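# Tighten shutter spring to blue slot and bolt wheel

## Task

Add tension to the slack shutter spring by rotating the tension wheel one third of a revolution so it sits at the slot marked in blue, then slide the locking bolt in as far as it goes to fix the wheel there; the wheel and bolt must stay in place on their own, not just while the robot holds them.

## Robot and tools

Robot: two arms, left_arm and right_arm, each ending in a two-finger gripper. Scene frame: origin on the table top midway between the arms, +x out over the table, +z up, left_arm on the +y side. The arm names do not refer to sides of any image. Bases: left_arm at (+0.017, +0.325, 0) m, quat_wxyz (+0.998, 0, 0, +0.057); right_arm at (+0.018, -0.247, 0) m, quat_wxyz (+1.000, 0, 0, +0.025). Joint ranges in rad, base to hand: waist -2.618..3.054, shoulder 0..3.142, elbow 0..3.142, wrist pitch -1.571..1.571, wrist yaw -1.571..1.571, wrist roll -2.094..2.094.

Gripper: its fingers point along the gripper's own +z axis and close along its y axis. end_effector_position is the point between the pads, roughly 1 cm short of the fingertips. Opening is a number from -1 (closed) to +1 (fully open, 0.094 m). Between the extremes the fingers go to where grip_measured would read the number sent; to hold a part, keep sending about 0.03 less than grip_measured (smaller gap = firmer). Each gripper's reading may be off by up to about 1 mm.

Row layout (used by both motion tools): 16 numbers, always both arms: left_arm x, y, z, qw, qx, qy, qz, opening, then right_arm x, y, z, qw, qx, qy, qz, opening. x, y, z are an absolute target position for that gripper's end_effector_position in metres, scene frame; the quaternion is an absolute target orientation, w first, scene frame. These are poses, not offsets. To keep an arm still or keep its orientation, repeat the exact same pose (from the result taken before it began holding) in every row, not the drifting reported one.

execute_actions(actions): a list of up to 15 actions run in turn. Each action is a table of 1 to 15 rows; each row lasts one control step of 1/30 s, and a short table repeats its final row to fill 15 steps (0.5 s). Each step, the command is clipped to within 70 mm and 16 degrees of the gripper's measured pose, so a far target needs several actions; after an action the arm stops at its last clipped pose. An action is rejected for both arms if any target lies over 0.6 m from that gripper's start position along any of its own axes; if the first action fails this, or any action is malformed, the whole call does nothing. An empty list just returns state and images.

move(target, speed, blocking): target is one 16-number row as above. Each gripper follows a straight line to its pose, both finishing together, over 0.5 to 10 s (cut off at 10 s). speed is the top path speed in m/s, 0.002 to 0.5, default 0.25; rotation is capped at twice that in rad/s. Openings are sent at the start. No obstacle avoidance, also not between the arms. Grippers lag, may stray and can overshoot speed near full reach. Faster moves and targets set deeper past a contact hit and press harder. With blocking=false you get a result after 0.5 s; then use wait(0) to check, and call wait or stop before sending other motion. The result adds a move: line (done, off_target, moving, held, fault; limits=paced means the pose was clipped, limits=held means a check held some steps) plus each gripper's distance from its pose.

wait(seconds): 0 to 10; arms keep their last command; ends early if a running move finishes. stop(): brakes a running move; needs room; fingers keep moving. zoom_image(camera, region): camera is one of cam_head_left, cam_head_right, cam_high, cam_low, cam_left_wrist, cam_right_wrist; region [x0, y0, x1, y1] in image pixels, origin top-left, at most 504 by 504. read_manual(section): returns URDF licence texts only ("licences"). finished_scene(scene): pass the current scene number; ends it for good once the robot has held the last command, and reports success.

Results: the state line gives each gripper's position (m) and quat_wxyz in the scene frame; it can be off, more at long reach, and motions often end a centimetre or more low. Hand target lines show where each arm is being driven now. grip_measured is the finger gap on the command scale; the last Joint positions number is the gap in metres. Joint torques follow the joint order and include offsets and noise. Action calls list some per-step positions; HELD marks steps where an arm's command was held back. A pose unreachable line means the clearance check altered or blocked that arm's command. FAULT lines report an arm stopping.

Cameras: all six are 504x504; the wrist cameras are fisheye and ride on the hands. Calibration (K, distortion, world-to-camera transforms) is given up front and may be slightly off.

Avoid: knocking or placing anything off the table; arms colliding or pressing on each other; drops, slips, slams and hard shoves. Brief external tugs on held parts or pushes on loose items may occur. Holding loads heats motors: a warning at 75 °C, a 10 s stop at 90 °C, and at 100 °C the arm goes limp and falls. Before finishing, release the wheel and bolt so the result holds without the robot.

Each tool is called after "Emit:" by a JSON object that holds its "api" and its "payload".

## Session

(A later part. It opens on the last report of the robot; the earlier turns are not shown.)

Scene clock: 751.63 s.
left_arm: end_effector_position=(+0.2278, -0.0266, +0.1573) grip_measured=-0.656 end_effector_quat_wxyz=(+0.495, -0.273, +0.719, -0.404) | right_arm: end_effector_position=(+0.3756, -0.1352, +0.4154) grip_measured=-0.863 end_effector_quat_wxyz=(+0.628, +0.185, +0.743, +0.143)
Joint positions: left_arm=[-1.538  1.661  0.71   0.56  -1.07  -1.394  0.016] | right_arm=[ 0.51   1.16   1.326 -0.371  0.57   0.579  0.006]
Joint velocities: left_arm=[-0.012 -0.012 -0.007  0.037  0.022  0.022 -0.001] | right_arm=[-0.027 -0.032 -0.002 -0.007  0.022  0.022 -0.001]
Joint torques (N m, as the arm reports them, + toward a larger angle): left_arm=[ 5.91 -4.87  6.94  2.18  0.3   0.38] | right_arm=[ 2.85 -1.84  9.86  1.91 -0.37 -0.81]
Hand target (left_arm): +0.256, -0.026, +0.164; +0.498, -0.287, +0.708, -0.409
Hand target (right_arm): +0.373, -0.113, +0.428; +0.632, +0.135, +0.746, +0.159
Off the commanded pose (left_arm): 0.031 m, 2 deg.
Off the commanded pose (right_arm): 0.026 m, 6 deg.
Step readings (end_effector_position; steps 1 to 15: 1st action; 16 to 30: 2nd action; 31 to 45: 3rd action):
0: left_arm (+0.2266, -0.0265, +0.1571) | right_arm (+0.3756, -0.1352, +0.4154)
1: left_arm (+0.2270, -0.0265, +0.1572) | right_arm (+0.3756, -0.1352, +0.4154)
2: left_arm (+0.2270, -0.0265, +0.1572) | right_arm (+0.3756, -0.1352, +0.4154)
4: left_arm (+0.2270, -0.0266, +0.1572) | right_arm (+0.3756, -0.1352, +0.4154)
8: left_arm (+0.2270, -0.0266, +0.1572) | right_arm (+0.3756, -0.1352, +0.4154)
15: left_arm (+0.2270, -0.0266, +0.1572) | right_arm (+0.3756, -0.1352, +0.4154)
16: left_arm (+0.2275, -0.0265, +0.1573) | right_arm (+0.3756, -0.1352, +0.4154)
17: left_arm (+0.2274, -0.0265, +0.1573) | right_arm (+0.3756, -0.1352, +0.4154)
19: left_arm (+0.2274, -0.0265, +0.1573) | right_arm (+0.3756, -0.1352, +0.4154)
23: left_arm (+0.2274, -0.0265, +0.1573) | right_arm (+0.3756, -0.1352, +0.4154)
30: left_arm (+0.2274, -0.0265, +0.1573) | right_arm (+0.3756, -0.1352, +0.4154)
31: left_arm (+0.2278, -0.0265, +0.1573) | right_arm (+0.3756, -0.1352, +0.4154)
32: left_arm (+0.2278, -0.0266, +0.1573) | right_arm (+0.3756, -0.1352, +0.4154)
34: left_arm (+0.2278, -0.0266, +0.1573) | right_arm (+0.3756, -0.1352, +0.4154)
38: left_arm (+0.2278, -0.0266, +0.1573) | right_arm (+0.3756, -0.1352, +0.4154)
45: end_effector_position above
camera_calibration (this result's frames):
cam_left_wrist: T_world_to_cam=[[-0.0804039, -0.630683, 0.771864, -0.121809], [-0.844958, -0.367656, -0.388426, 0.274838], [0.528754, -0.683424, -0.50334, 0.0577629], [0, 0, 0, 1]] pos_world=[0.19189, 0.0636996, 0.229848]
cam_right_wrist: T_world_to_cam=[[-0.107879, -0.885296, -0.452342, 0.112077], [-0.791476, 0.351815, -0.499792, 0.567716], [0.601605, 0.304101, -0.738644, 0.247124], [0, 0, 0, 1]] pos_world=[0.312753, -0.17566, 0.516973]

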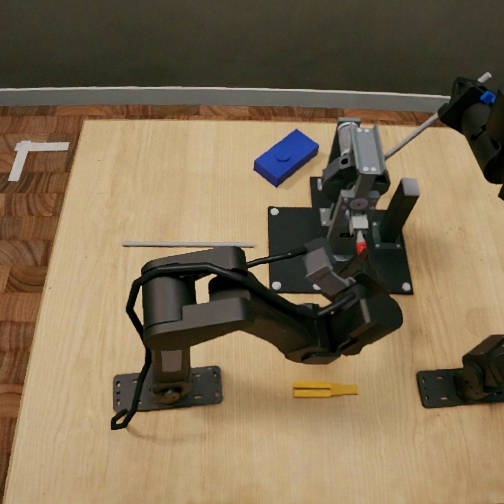

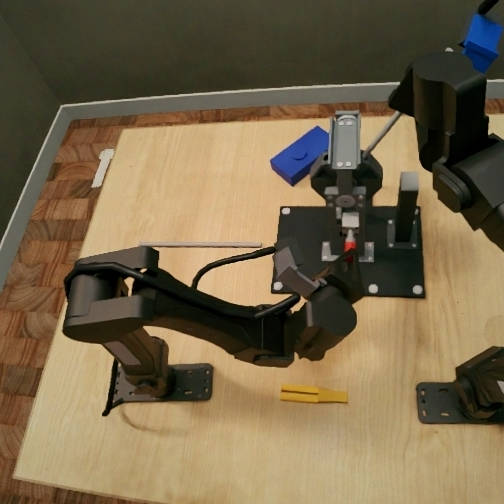

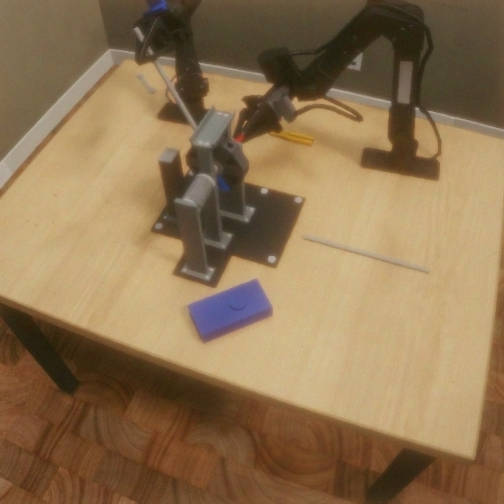

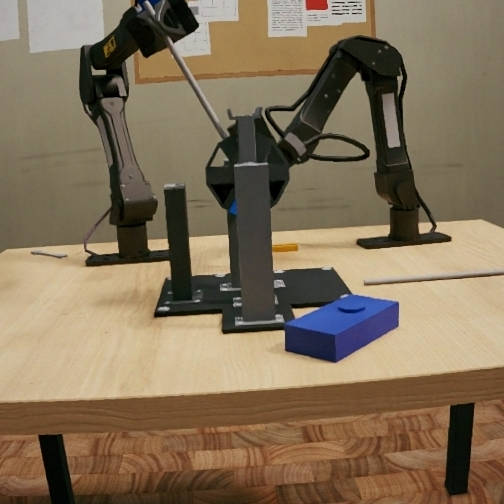

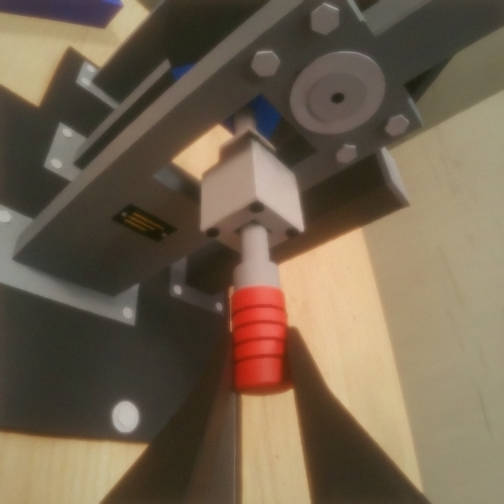

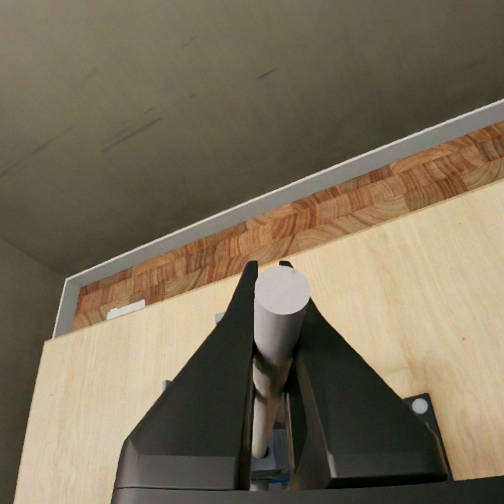

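Emit:
{"api": "zoom_image", "payload": {"camera": "cam_left_wrist", "region": [190, 70, 310, 190]}}

Emit:
{"api": "zoom_image", "payload": {"camera": "cam_low", "region": [190, 100, 310, 220]}}

Region (190, 70, 310, 190) of cam_left_wrist's 504x504 image, scaled by 4.200, with more detail than that image has.

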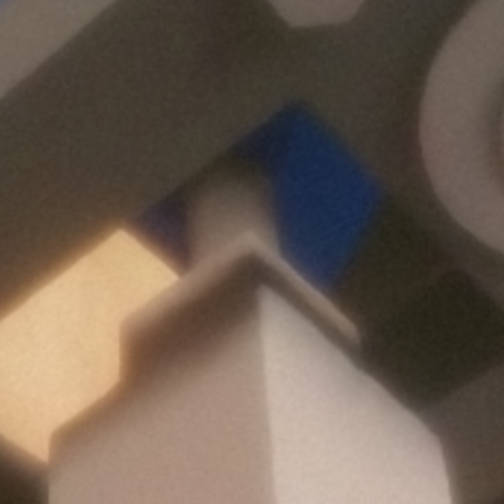

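Region (190, 100, 310, 220) of cam_low's 504x504 image, scaled by 4.200, with more detail than that image has.

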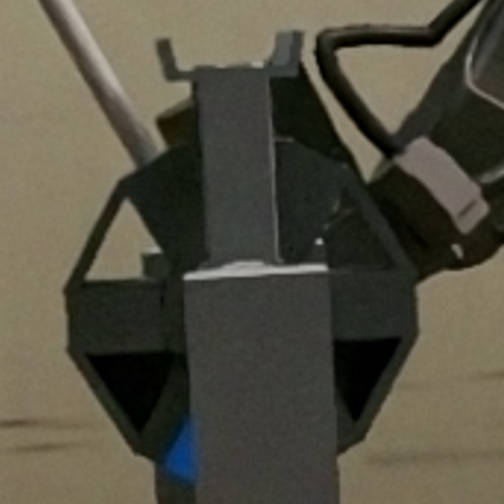

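Emit:
{"api": "execute_actions", "payload": {"actions": [[[0.246,-0.029,0.163,0.4972,-0.2874,0.7092,-0.4096,-0.7,0.374,-0.1075,0.430,0.632,0.128,0.749,0.151,-0.89]],[[0.246,-0.029,0.163,0.4972,-0.2874,0.7092,-0.4096,-0.7,0.374,-0.102,0.432,0.633,0.121,0.751,0.142,-0.89]],[[0.246,-0.029,0.163,0.4972,-0.2874,0.7092,-0.4096,-0.7,0.374,-0.097,0.434,0.634,0.115,0.753,0.134,-0.89]],[[0.246,-0.029,0.163,0.4972,-0.2874,0.7092,-0.4096,-0.7,0.374,-0.092,0.4355,0.635,0.109,0.754,0.127,-0.89]]]}}

Scene clock: 766.17 s.
left_arm: end_effector_position=(+0.2369, -0.0264, +0.1574) grip_measured=-0.656 end_effector_quat_wxyz=(+0.491, -0.283, +0.714, -0.411) | right_arm: end_effector_position=(+0.3761, -0.1143, +0.4250) grip_measured=-0.863 end_effector_quat_wxyz=(+0.634, +0.156, +0.749, +0.111)
Joint positions: left_arm=[-1.509  1.671  0.71   0.593 -1.045 -1.396  0.016] | right_arm=[ 0.593  1.224  1.409 -0.405  0.663  0.515  0.006]
Joint velocities: left_arm=[ 0.002 -0.002 -0.007 -0.022 -0.022 -0.022  0.   ] | right_arm=[-0.002  0.017 -0.012  0.007  0.007 -0.037 -0.   ]
Joint torques (N m, as the arm reports them, + toward a larger angle): left_arm=[ 1.56 -5.58  7.12  1.7  -0.21  0.19] | right_arm=[ 2.91 -2.29  9.87  1.82 -0.32 -0.76]
Hand target (left_arm): +0.246, -0.028, +0.163; +0.497, -0.287, +0.709, -0.409
Hand target (right_arm): +0.373, -0.092, +0.435; +0.636, +0.110, +0.753, +0.127
Off the commanded pose (left_arm): 0.011 m, 1 deg.
Off the commanded pose (right_arm): 0.025 m, 6 deg.
Step readings (end_effector_position; steps 1 to 15: 1st action; 16 to 30: 2nd action; 31 to 45: 3rd action; 46 to 60: 4th action):
0: left_arm (+0.2278, -0.0266, +0.1573) | right_arm (+0.3756, -0.1352, +0.4154)
1: left_arm (+0.2273, -0.0267, +0.1574) | right_arm (+0.3755, -0.1347, +0.4156)
2: left_arm (+0.2273, -0.0267, +0.1574) | right_arm (+0.3754, -0.1334, +0.4164)
4: left_arm (+0.2287, -0.0263, +0.1569) | right_arm (+0.3757, -0.1311, +0.4175)
8: left_arm (+0.2363, -0.0263, +0.1573) | right_arm (+0.3759, -0.1299, +0.4182)
15: left_arm (+0.2369, -0.0264, +0.1574) | right_arm (+0.3759, -0.1298, +0.4181)
16: left_arm (+0.2369, -0.0264, +0.1574) | right_arm (+0.3758, -0.1292, +0.4183)
17: left_arm (+0.2369, -0.0264, +0.1574) | right_arm (+0.3757, -0.1276, +0.4191)
19: left_arm (+0.2369, -0.0264, +0.1574) | right_arm (+0.3760, -0.1250, +0.4204)
23: left_arm (+0.2369, -0.0264, +0.1574) | right_arm (+0.3761, -0.1241, +0.4207)
30: left_arm (+0.2369, -0.0264, +0.1574) | right_arm (+0.3760, -0.1242, +0.4209)
31: left_arm (+0.2369, -0.0264, +0.1574) | right_arm (+0.3758, -0.1237, +0.4211)
32: left_arm (+0.2369, -0.0264, +0.1574) | right_arm (+0.3759, -0.1222, +0.4216)
34: left_arm (+0.2369, -0.0264, +0.1574) | right_arm (+0.3762, -0.1197, +0.4227)
38: left_arm (+0.2369, -0.0264, +0.1574) | right_arm (+0.3762, -0.1190, +0.4231)
45: left_arm (+0.2369, -0.0264, +0.1574) | right_arm (+0.3762, -0.1189, +0.4231)
46: left_arm (+0.2369, -0.0264, +0.1574) | right_arm (+0.3760, -0.1185, +0.4232)
47: left_arm (+0.2369, -0.0264, +0.1574) | right_arm (+0.3760, -0.1172, +0.4237)
49: left_arm (+0.2369, -0.0264, +0.1574) | right_arm (+0.3762, -0.1151, +0.4246)
53: left_arm (+0.2369, -0.0264, +0.1574) | right_arm (+0.3762, -0.1143, +0.4250)
60: end_effector_position above
camera_calibration (this result's frames):
cam_left_wrist: T_world_to_cam=[[-0.0717649, -0.610392, 0.788842, -0.125203], [-0.844877, -0.383149, -0.373337, 0.279799], [0.530126, -0.693266, -0.488209, 0.0500961], [0, 0, 0, 1]] pos_world=[0.200854, 0.065512, 0.227682]
cam_right_wrist: T_world_to_cam=[[-0.105301, -0.921965, -0.372683, 0.095987], [-0.794082, 0.303554, -0.526582, 0.572444], [0.59862, 0.240491, -0.76408, 0.252197], [0, 0, 0, 1]] pos_world=[0.313705, -0.145922, 0.52991]

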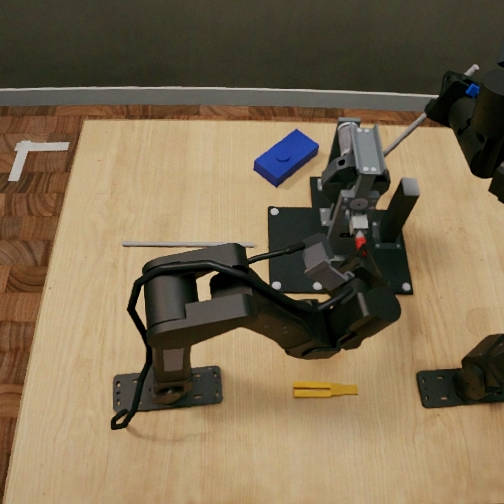

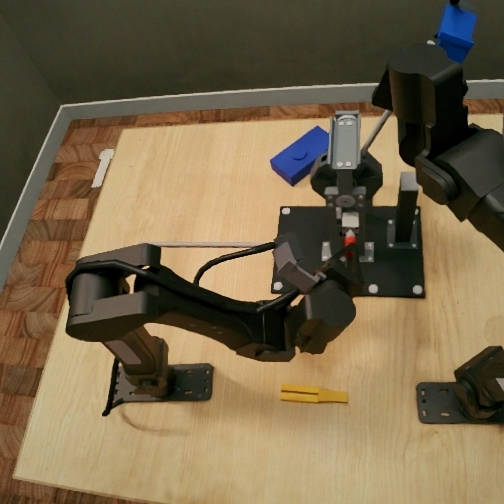

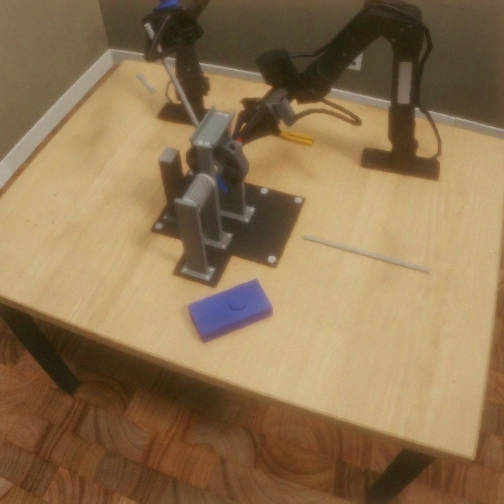

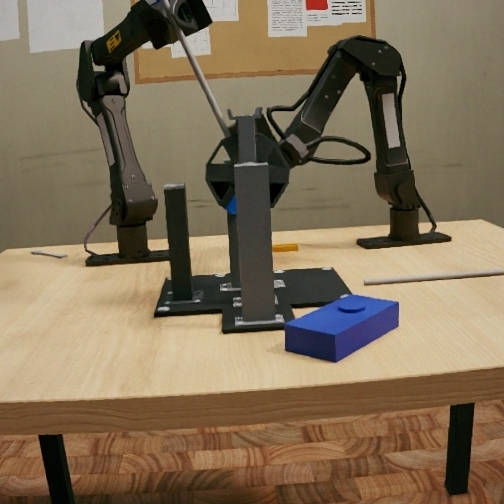

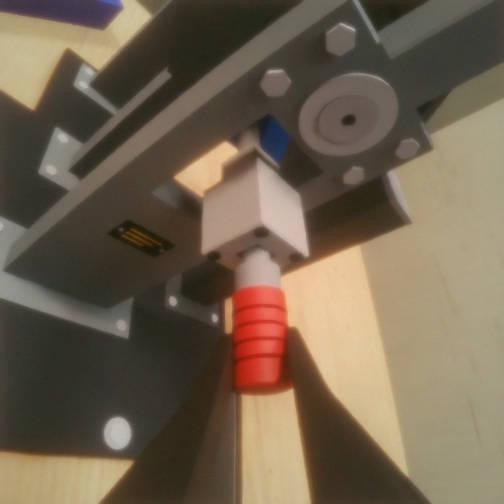

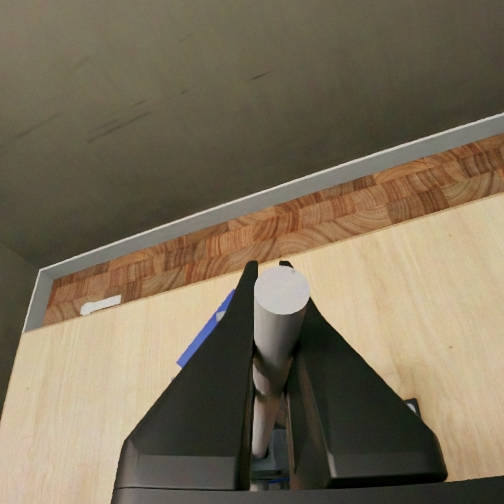

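The bolt entered the slot. Pushing it the rest of the way home.

Emit:
{"api": "execute_actions", "payload": {"actions": [[[0.253,-0.029,0.163,0.4972,-0.2874,0.7092,-0.4096,-0.7,0.374,-0.092,0.4355,0.635,0.109,0.754,0.127,-0.89]],[[0.260,-0.029,0.163,0.4972,-0.2874,0.7092,-0.4096,-0.7,0.374,-0.092,0.4355,0.635,0.109,0.754,0.127,-0.89]],[[0.266,-0.029,0.163,0.4972,-0.2874,0.7092,-0.4096,-0.7,0.374,-0.092,0.4355,0.635,0.109,0.754,0.127,-0.89]]]}}

Scene clock: 772.27 s.
left_arm: end_effector_position=(+0.2441, -0.0263, +0.1575) grip_measured=-0.656 end_effector_quat_wxyz=(+0.492, -0.279, +0.715, -0.410) | right_arm: end_effector_position=(+0.3761, -0.1143, +0.4250) grip_measured=-0.863 end_effector_quat_wxyz=(+0.634, +0.156, +0.749, +0.111)
Joint positions: left_arm=[-1.485  1.676  0.71   0.616 -1.022 -1.368  0.016] | right_arm=[ 0.593  1.224  1.409 -0.405  0.663  0.515  0.006]
Joint velocities: left_arm=[-0.007  0.002 -0.007  0.007 -0.007 -0.022  0.001] | right_arm=[-0.007 -0.012 -0.017 -0.037  0.022 -0.037 -0.001]
Joint torques (N m, as the arm reports them, + toward a larger angle): left_arm=[ 4.15 -4.97  7.54  1.88  0.13  0.29] | right_arm=[ 2.8  -2.14  9.88  1.81 -0.34 -0.72]
Hand target (left_arm): +0.265, -0.027, +0.164; +0.498, -0.287, +0.709, -0.409
Hand target (right_arm): +0.373, -0.092, +0.435; +0.636, +0.110, +0.753, +0.127
Off the commanded pose (left_arm): 0.023 m, 1 deg.
Off the commanded pose (right_arm): 0.025 m, 6 deg.
Step readings (end_effector_position; steps 1 to 15: 1st action; 16 to 30: 2nd action; 31 to 45: 3rd action):
0: left_arm (+0.2369, -0.0264, +0.1574) | right_arm (+0.3761, -0.1143, +0.4250)
1: left_arm (+0.2375, -0.0263, +0.1575) | right_arm (+0.3761, -0.1143, +0.4250)
2: left_arm (+0.2387, -0.0262, +0.1573) | right_arm (+0.3761, -0.1143, +0.4250)
4: left_arm (+0.2415, -0.0262, +0.1574) | right_arm (+0.3761, -0.1143, +0.4250)
8: left_arm (+0.2432, -0.0264, +0.1573) | right_arm (+0.3761, -0.1143, +0.4250)
15: left_arm (+0.2432, -0.0264, +0.1574) | right_arm (+0.3761, -0.1143, +0.4250)
16: left_arm (+0.2438, -0.0263, +0.1574) | right_arm (+0.3761, -0.1143, +0.4250)
17: left_arm (+0.2438, -0.0264, +0.1575) | right_arm (+0.3761, -0.1143, +0.4250)
19: left_arm (+0.2438, -0.0264, +0.1575) | right_arm (+0.3761, -0.1143, +0.4250)
23: left_arm (+0.2438, -0.0264, +0.1575) | right_arm (+0.3761, -0.1143, +0.4250)
30: left_arm (+0.2438, -0.0264, +0.1575) | right_arm (+0.3761, -0.1143, +0.4250)
31: left_arm (+0.2441, -0.0263, +0.1575) | right_arm (+0.3761, -0.1143, +0.4250)
32: left_arm (+0.2441, -0.0263, +0.1575) | right_arm (+0.3761, -0.1143, +0.4250)
34: left_arm (+0.2441, -0.0263, +0.1575) | right_arm (+0.3761, -0.1143, +0.4250)
38: left_arm (+0.2441, -0.0263, +0.1575) | right_arm (+0.3761, -0.1143, +0.4250)
45: end_effector_position above
camera_calibration (this result's frames):
cam_left_wrist: T_world_to_cam=[[-0.0767625, -0.616098, 0.78392, -0.122878], [-0.844633, -0.377612, -0.37948, 0.287082], [0.529814, -0.691254, -0.49139, 0.047032], [0, 0, 0, 1]] pos_world=[0.208128, 0.065212, 0.228379]
cam_right_wrist: T_world_to_cam=[[-0.105301, -0.921965, -0.372683, 0.095987], [-0.794082, 0.303554, -0.526582, 0.572444], [0.59862, 0.240491, -0.76408, 0.252197], [0, 0, 0, 1]] pos_world=[0.313705, -0.145922, 0.52991]

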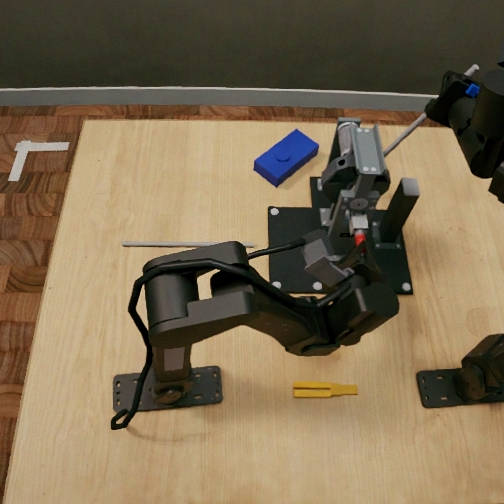

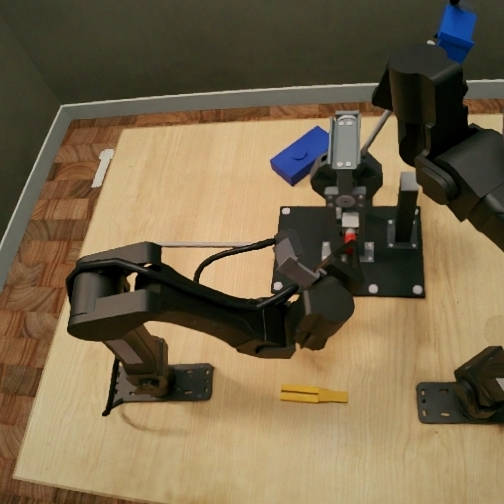

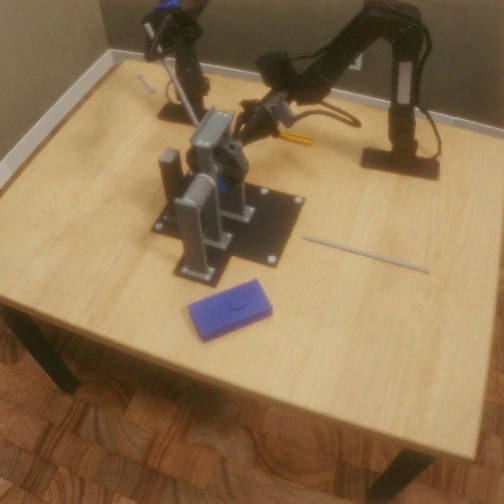

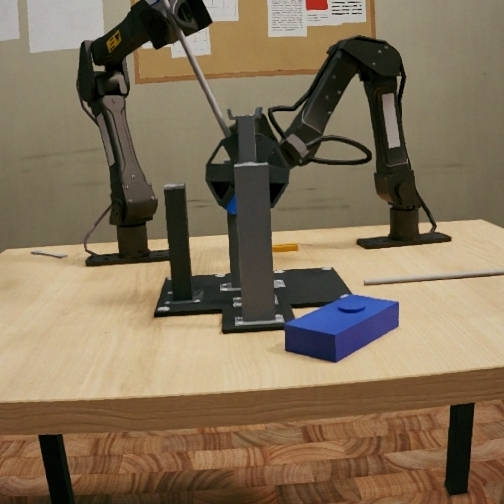

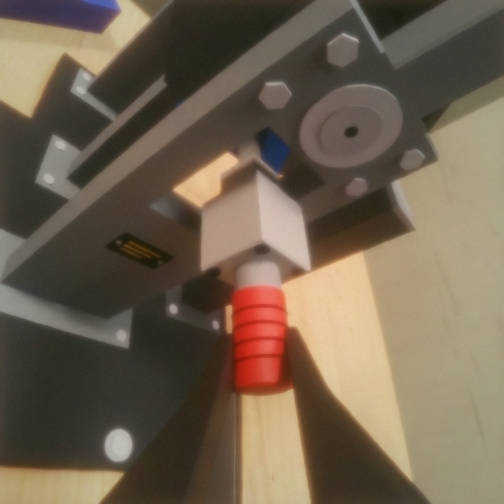

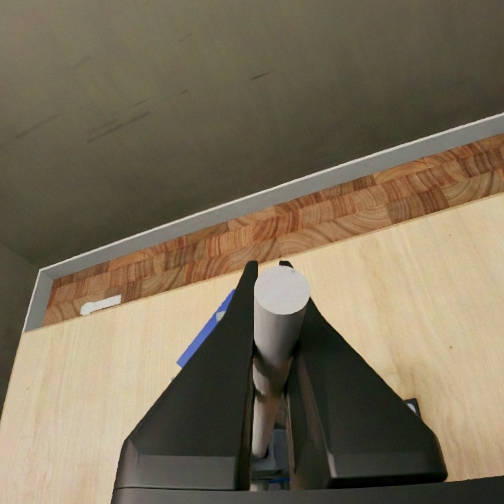

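Emit:
{"api": "execute_actions", "payload": {"actions": [[[0.256,-0.029,0.163,0.4972,-0.2874,0.7092,-0.4096,-0.7,0.374,-0.105,0.431,0.633,0.124,0.750,0.146,-0.89]],[[0.256,-0.029,0.163,0.4972,-0.2874,0.7092,-0.4096,-0.7,0.374,-0.117,0.4265,0.630,0.14,0.746,0.165,-0.89]],[[0.256,-0.029,0.163,0.4972,-0.2874,0.7092,-0.4096,-0.7,0.374,-0.1287,0.4215,0.626,0.16,0.741,0.18,-0.89]],[[0.25,-0.029,0.163,0.4972,-0.2874,0.7092,-0.4096,-0.7,0.375,-0.140,0.416,0.624,0.18,0.738,0.18,-0.89]],[[0.246,-0.029,0.163,0.4972,-0.2874,0.7092,-0.4096,-0.2,0.375,-0.150,0.411,0.62,0.195,0.735,0.19,-0.89]]]}}

Scene clock: 782.13 s.
left_arm: end_effector_position=(+0.2431, -0.0265, +0.1577) grip_measured=-0.202 end_effector_quat_wxyz=(+0.491, -0.283, +0.714, -0.412) | right_arm: end_effector_position=(+0.3787, -0.1475, +0.4085) grip_measured=-0.863 end_effector_quat_wxyz=(+0.618, +0.194, +0.740, +0.182)
Joint positions: left_arm=[-1.488  1.676  0.71   0.615 -1.025 -1.379  0.038] | right_arm=[ 0.416  1.12   1.269 -0.337  0.43   0.623  0.006]
Joint velocities: left_arm=[ 0.007 -0.007 -0.007  0.007  0.037 -0.051 -0.   ] | right_arm=[-0.007  0.002  0.012 -0.022 -0.066 -0.022 -0.   ]
Joint torques (N m, as the arm reports them, + toward a larger angle): left_arm=[ 0.14 -5.98  7.13  1.52 -0.4   0.07] | right_arm=[-0.84 -4.35  6.34  1.93 -0.1   0.06]
Hand target (left_arm): +0.246, -0.029, +0.163; +0.497, -0.287, +0.709, -0.410
Hand target (right_arm): +0.375, -0.150, +0.411; +0.620, +0.196, +0.736, +0.190
Off the commanded pose (left_arm): 0.007 m, 1 deg.
Off the commanded pose (right_arm): 0.005 m, 1 deg.
Step readings (end_effector_position; steps 1 to 15: 1st action; 16 to 30: 2nd action; 31 to 45: 3rd action; 46 to 60: 4th action; 61 to 75: 5th action):
0: left_arm (+0.2441, -0.0264, +0.1576) | right_arm (+0.3761, -0.1143, +0.4250)
1: left_arm (+0.2439, -0.0264, +0.1575) | right_arm (+0.3765, -0.1145, +0.4250)
2: left_arm (+0.2439, -0.0263, +0.1576) | right_arm (+0.3770, -0.1154, +0.4249)
4: left_arm (+0.2439, -0.0263, +0.1576) | right_arm (+0.3780, -0.1167, +0.4242)
8: left_arm (+0.2439, -0.0263, +0.1576) | right_arm (+0.3783, -0.1167, +0.4240)
15: left_arm (+0.2439, -0.0263, +0.1576) | right_arm (+0.3785, -0.1167, +0.4240)
16: left_arm (+0.2439, -0.0263, +0.1576) | right_arm (+0.3787, -0.1179, +0.4234)
17: left_arm (+0.2439, -0.0263, +0.1576) | right_arm (+0.3786, -0.1220, +0.4217)
19: left_arm (+0.2439, -0.0263, +0.1576) | right_arm (+0.3776, -0.1283, +0.4186)
23: left_arm (+0.2439, -0.0263, +0.1576) | right_arm (+0.3779, -0.1303, +0.4177)
30: left_arm (+0.2439, -0.0263, +0.1576) | right_arm (+0.3780, -0.1302, +0.4177)
31: left_arm (+0.2439, -0.0263, +0.1576) | right_arm (+0.3783, -0.1313, +0.4171)
32: left_arm (+0.2439, -0.0263, +0.1576) | right_arm (+0.3783, -0.1343, +0.4158)
34: left_arm (+0.2439, -0.0263, +0.1576) | right_arm (+0.3775, -0.1339, +0.4158)
38: left_arm (+0.2439, -0.0263, +0.1576) | right_arm (+0.3779, -0.1335, +0.4160)
45: left_arm (+0.2439, -0.0263, +0.1576) | right_arm (+0.3783, -0.1334, +0.4161)
46: left_arm (+0.2435, -0.0264, +0.1576) | right_arm (+0.3785, -0.1342, +0.4156)
47: left_arm (+0.2435, -0.0264, +0.1577) | right_arm (+0.3786, -0.1362, +0.4148)
49: left_arm (+0.2435, -0.0264, +0.1577) | right_arm (+0.3781, -0.1385, +0.4134)
53: left_arm (+0.2435, -0.0264, +0.1577) | right_arm (+0.3782, -0.1391, +0.4133)
60: left_arm (+0.2435, -0.0264, +0.1577) | right_arm (+0.3783, -0.1391, +0.4132)
61: left_arm (+0.2431, -0.0265, +0.1576) | right_arm (+0.3785, -0.1399, +0.4128)
62: left_arm (+0.2431, -0.0265, +0.1576) | right_arm (+0.3786, -0.1426, +0.4113)
64: left_arm (+0.2431, -0.0265, +0.1577) | right_arm (+0.3785, -0.1465, +0.4091)
68: left_arm (+0.2431, -0.0265, +0.1577) | right_arm (+0.3785, -0.1474, +0.4085)
75: end_effector_position above
camera_calibration (this result's frames):
cam_left_wrist: T_world_to_cam=[[-0.0735646, -0.608354, 0.790249, -0.124728], [-0.844684, -0.383251, -0.373668, 0.285204], [0.530186, -0.695, -0.485673, 0.0464199], [0, 0, 0, 1]] pos_world=[0.20712, 0.0656878, 0.227682]
cam_right_wrist: T_world_to_cam=[[-0.0753807, -0.851963, -0.518147, 0.117944], [-0.803936, 0.359337, -0.473881, 0.566293], [0.589919, 0.380836, -0.712011, 0.248794], [0, 0, 0, 1]] pos_world=[0.317386, -0.197756, 0.506612]

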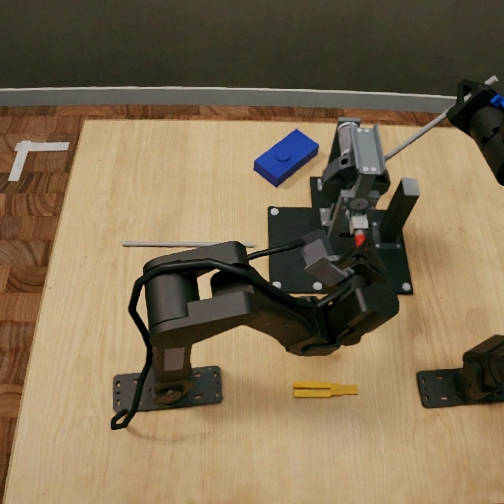

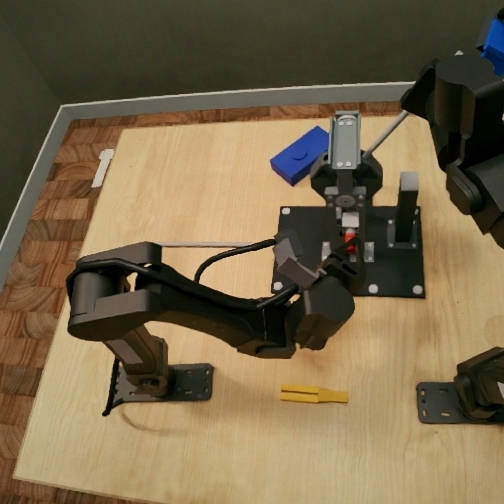

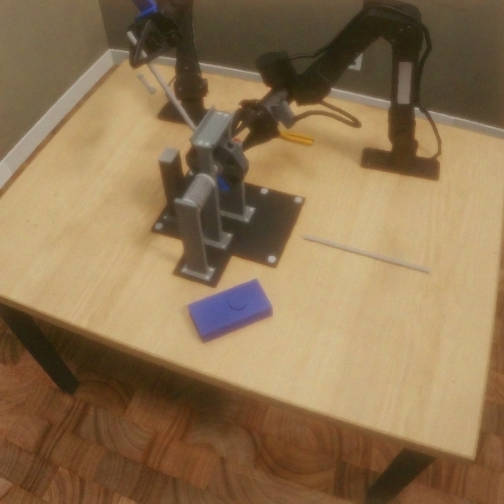

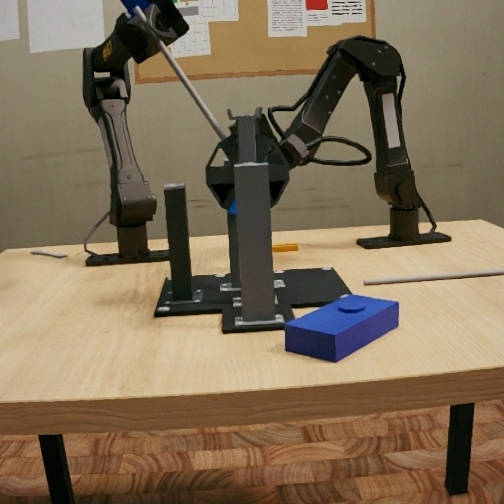

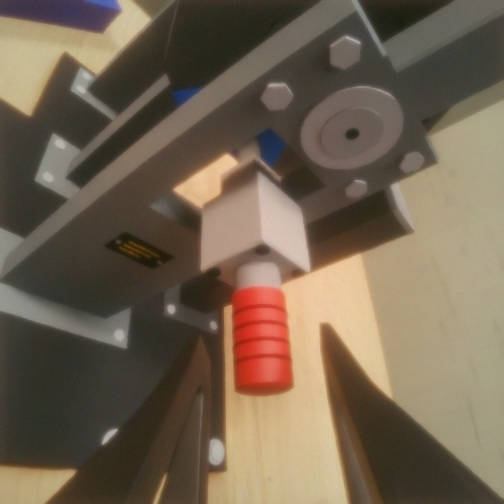

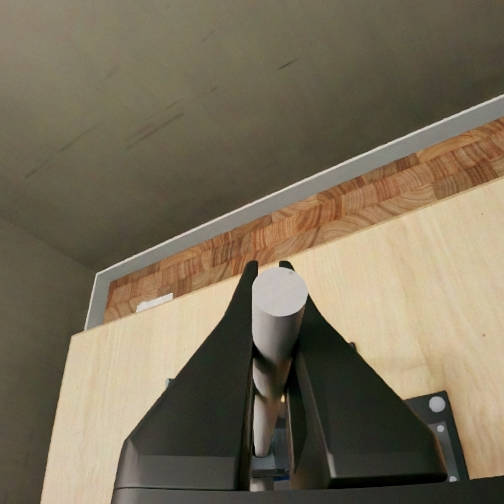

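Emit:
{"api": "execute_actions", "payload": {"actions": [[[0.225,-0.023,0.167,0.4972,-0.2874,0.7092,-0.4096,-0.2,0.376,-0.160,0.405,0.615,0.208,0.731,0.207,-0.89]],[[0.20,-0.015,0.172,0.4972,-0.2874,0.7092,-0.4096,-0.2,0.377,-0.160,0.405,0.615,0.208,0.731,0.207,-0.5]],[[0.19,-0.005,0.175,0.4972,-0.2874,0.7092,-0.4096,-0.2,0.36,-0.160,0.408,0.615,0.208,0.731,0.207,-0.3]],[[0.19,-0.005,0.175,0.4972,-0.2874,0.7092,-0.4096,-0.2,0.335,-0.160,0.412,0.615,0.208,0.731,0.207,-0.3]]]}}

Scene clock: 787.63 s.
left_arm: end_effector_position=(+0.1911, -0.0124, +0.1742) grip_measured=-0.202 end_effector_quat_wxyz=(+0.487, -0.291, +0.709, -0.419) | right_arm: end_effector_position=(+0.3389, -0.1600, +0.4134) grip_measured=-0.301 end_effector_quat_wxyz=(+0.617, +0.207, +0.731, +0.206)
Joint positions: left_arm=[-1.661  1.546  0.696  0.368 -1.185 -1.553  0.038] | right_arm=[ 0.442  0.972  1.209 -0.406  0.439  0.671  0.033]
Joint velocities: left_arm=[ 0.002 -0.017 -0.007  0.007 -0.037 -0.066 -0.   ] | right_arm=[ 0.002 -0.022 -0.007 -0.066  0.022 -0.037 -0.001]
Joint torques (N m, as the arm reports them, + toward a larger angle): left_arm=[-0.44 -7.03  4.68  1.31 -0.56  0.09] | right_arm=[ 1.19 -1.96  6.97  1.77  0.12  0.06]
Hand target (left_arm): +0.190, -0.005, +0.175; +0.497, -0.287, +0.709, -0.410
Hand target (right_arm): +0.335, -0.159, +0.413; +0.616, +0.207, +0.731, +0.207
Off the commanded pose (left_arm): 0.008 m, 2 deg.
Off the commanded pose (right_arm): 0.004 m, 0 deg.
Step readings (end_effector_position; steps 1 to 15: 1st action; 16 to 30: 2nd action; 31 to 45: 3rd action; 46 to 60: 4th action):
0: left_arm (+0.2431, -0.0265, +0.1577) | right_arm (+0.3787, -0.1474, +0.4085)
1: left_arm (+0.2418, -0.0260, +0.1578) | right_arm (+0.3791, -0.1484, +0.4080)
2: left_arm (+0.2384, -0.0260, +0.1585) | right_arm (+0.3793, -0.1517, +0.4060)
4: left_arm (+0.2294, -0.0290, +0.1603) | right_arm (+0.3792, -0.1533, +0.4048)
8: left_arm (+0.2238, -0.0296, +0.1614) | right_arm (+0.3793, -0.1531, +0.4051)
15: left_arm (+0.2243, -0.0270, +0.1595) | right_arm (+0.3796, -0.1530, +0.4050)
16: left_arm (+0.2223, -0.0262, +0.1604) | right_arm (+0.3796, -0.1530, +0.4051)
17: left_arm (+0.2177, -0.0252, +0.1620) | right_arm (+0.3797, -0.1534, +0.4051)
19: left_arm (+0.2057, -0.0270, +0.1680) | right_arm (+0.3799, -0.1541, +0.4051)
23: left_arm (+0.1982, -0.0259, +0.1727) | right_arm (+0.3800, -0.1544, +0.4051)
30: left_arm (+0.1989, -0.0219, +0.1688) | right_arm (+0.3800, -0.1544, +0.4051)
31: left_arm (+0.1982, -0.0209, +0.1691) | right_arm (+0.3789, -0.1549, +0.4051)
32: left_arm (+0.1966, -0.0192, +0.1700) | right_arm (+0.3765, -0.1555, +0.4040)
34: left_arm (+0.1928, -0.0167, +0.1737) | right_arm (+0.3710, -0.1574, +0.4043)
38: left_arm (+0.1908, -0.0147, +0.1770) | right_arm (+0.3656, -0.1604, +0.4098)
45: left_arm (+0.1910, -0.0129, +0.1749) | right_arm (+0.3651, -0.1610, +0.4087)
46: left_arm (+0.1911, -0.0127, +0.1747) | right_arm (+0.3630, -0.1607, +0.4086)
47: left_arm (+0.1911, -0.0127, +0.1746) | right_arm (+0.3586, -0.1583, +0.4072)
49: left_arm (+0.1911, -0.0126, +0.1745) | right_arm (+0.3488, -0.1546, +0.4087)
53: left_arm (+0.1911, -0.0125, +0.1744) | right_arm (+0.3396, -0.1576, +0.4157)
60: end_effector_position above
camera_calibration (this result's frames):
cam_left_wrist: T_world_to_cam=[[-0.0675887, -0.589369, 0.805031, -0.136556], [-0.844309, -0.396113, -0.360884, 0.250347], [0.531577, -0.704087, -0.470837, 0.0889069], [0, 0, 0, 1]] pos_world=[0.15488, 0.0812818, 0.242139]
cam_right_wrist: T_world_to_cam=[[-0.0598479, -0.823224, -0.564553, 0.12535], [-0.79974, 0.377995, -0.466407, 0.539535], [0.597356, 0.423582, -0.680988, 0.271951], [0, 0, 0, 1]] pos_world=[0.276538, -0.215944, 0.507605]

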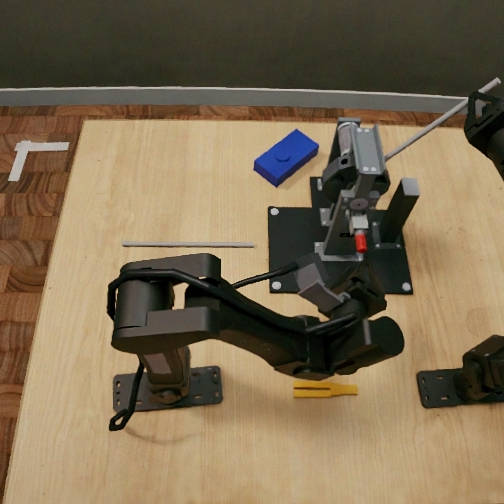

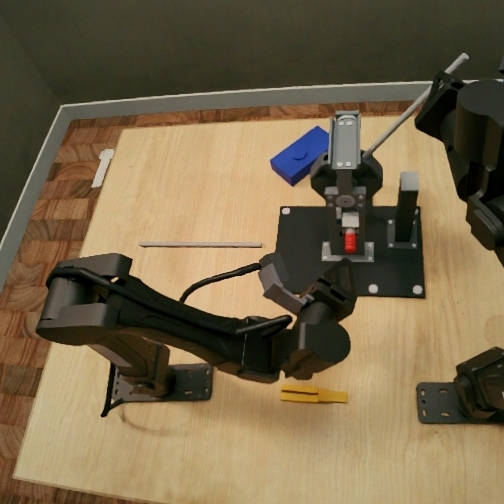

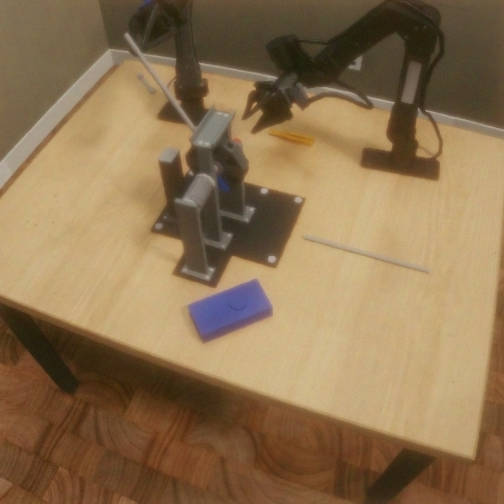

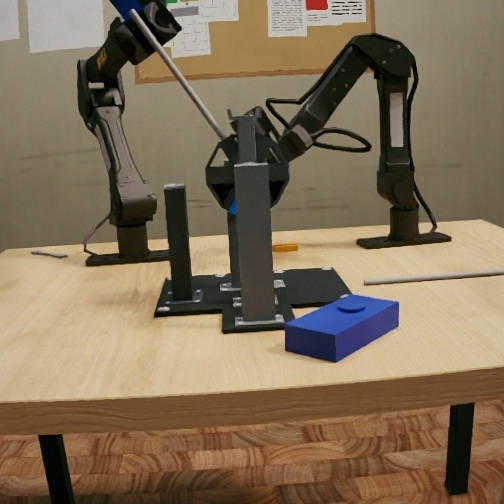

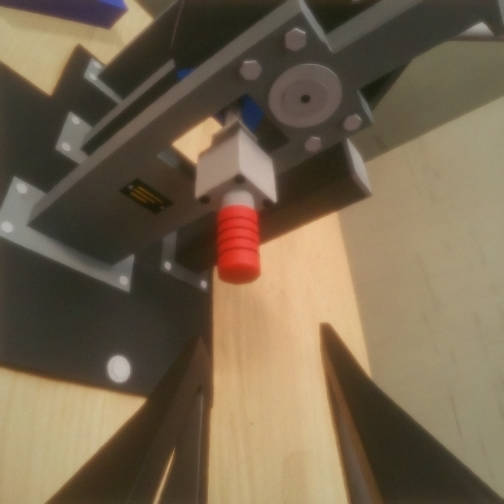

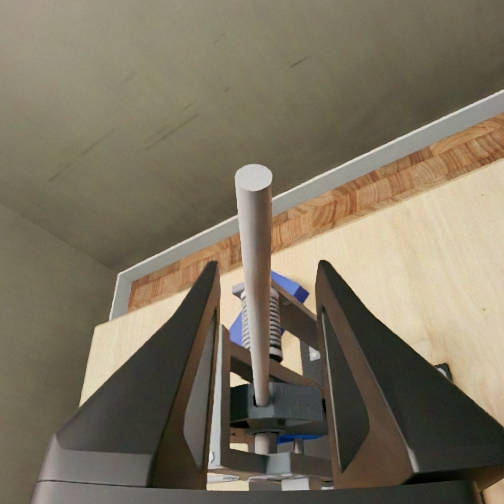

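Emit:
{"api": "finished_scene", "payload": {"scene": 1}}

The scene is finished: the task was done.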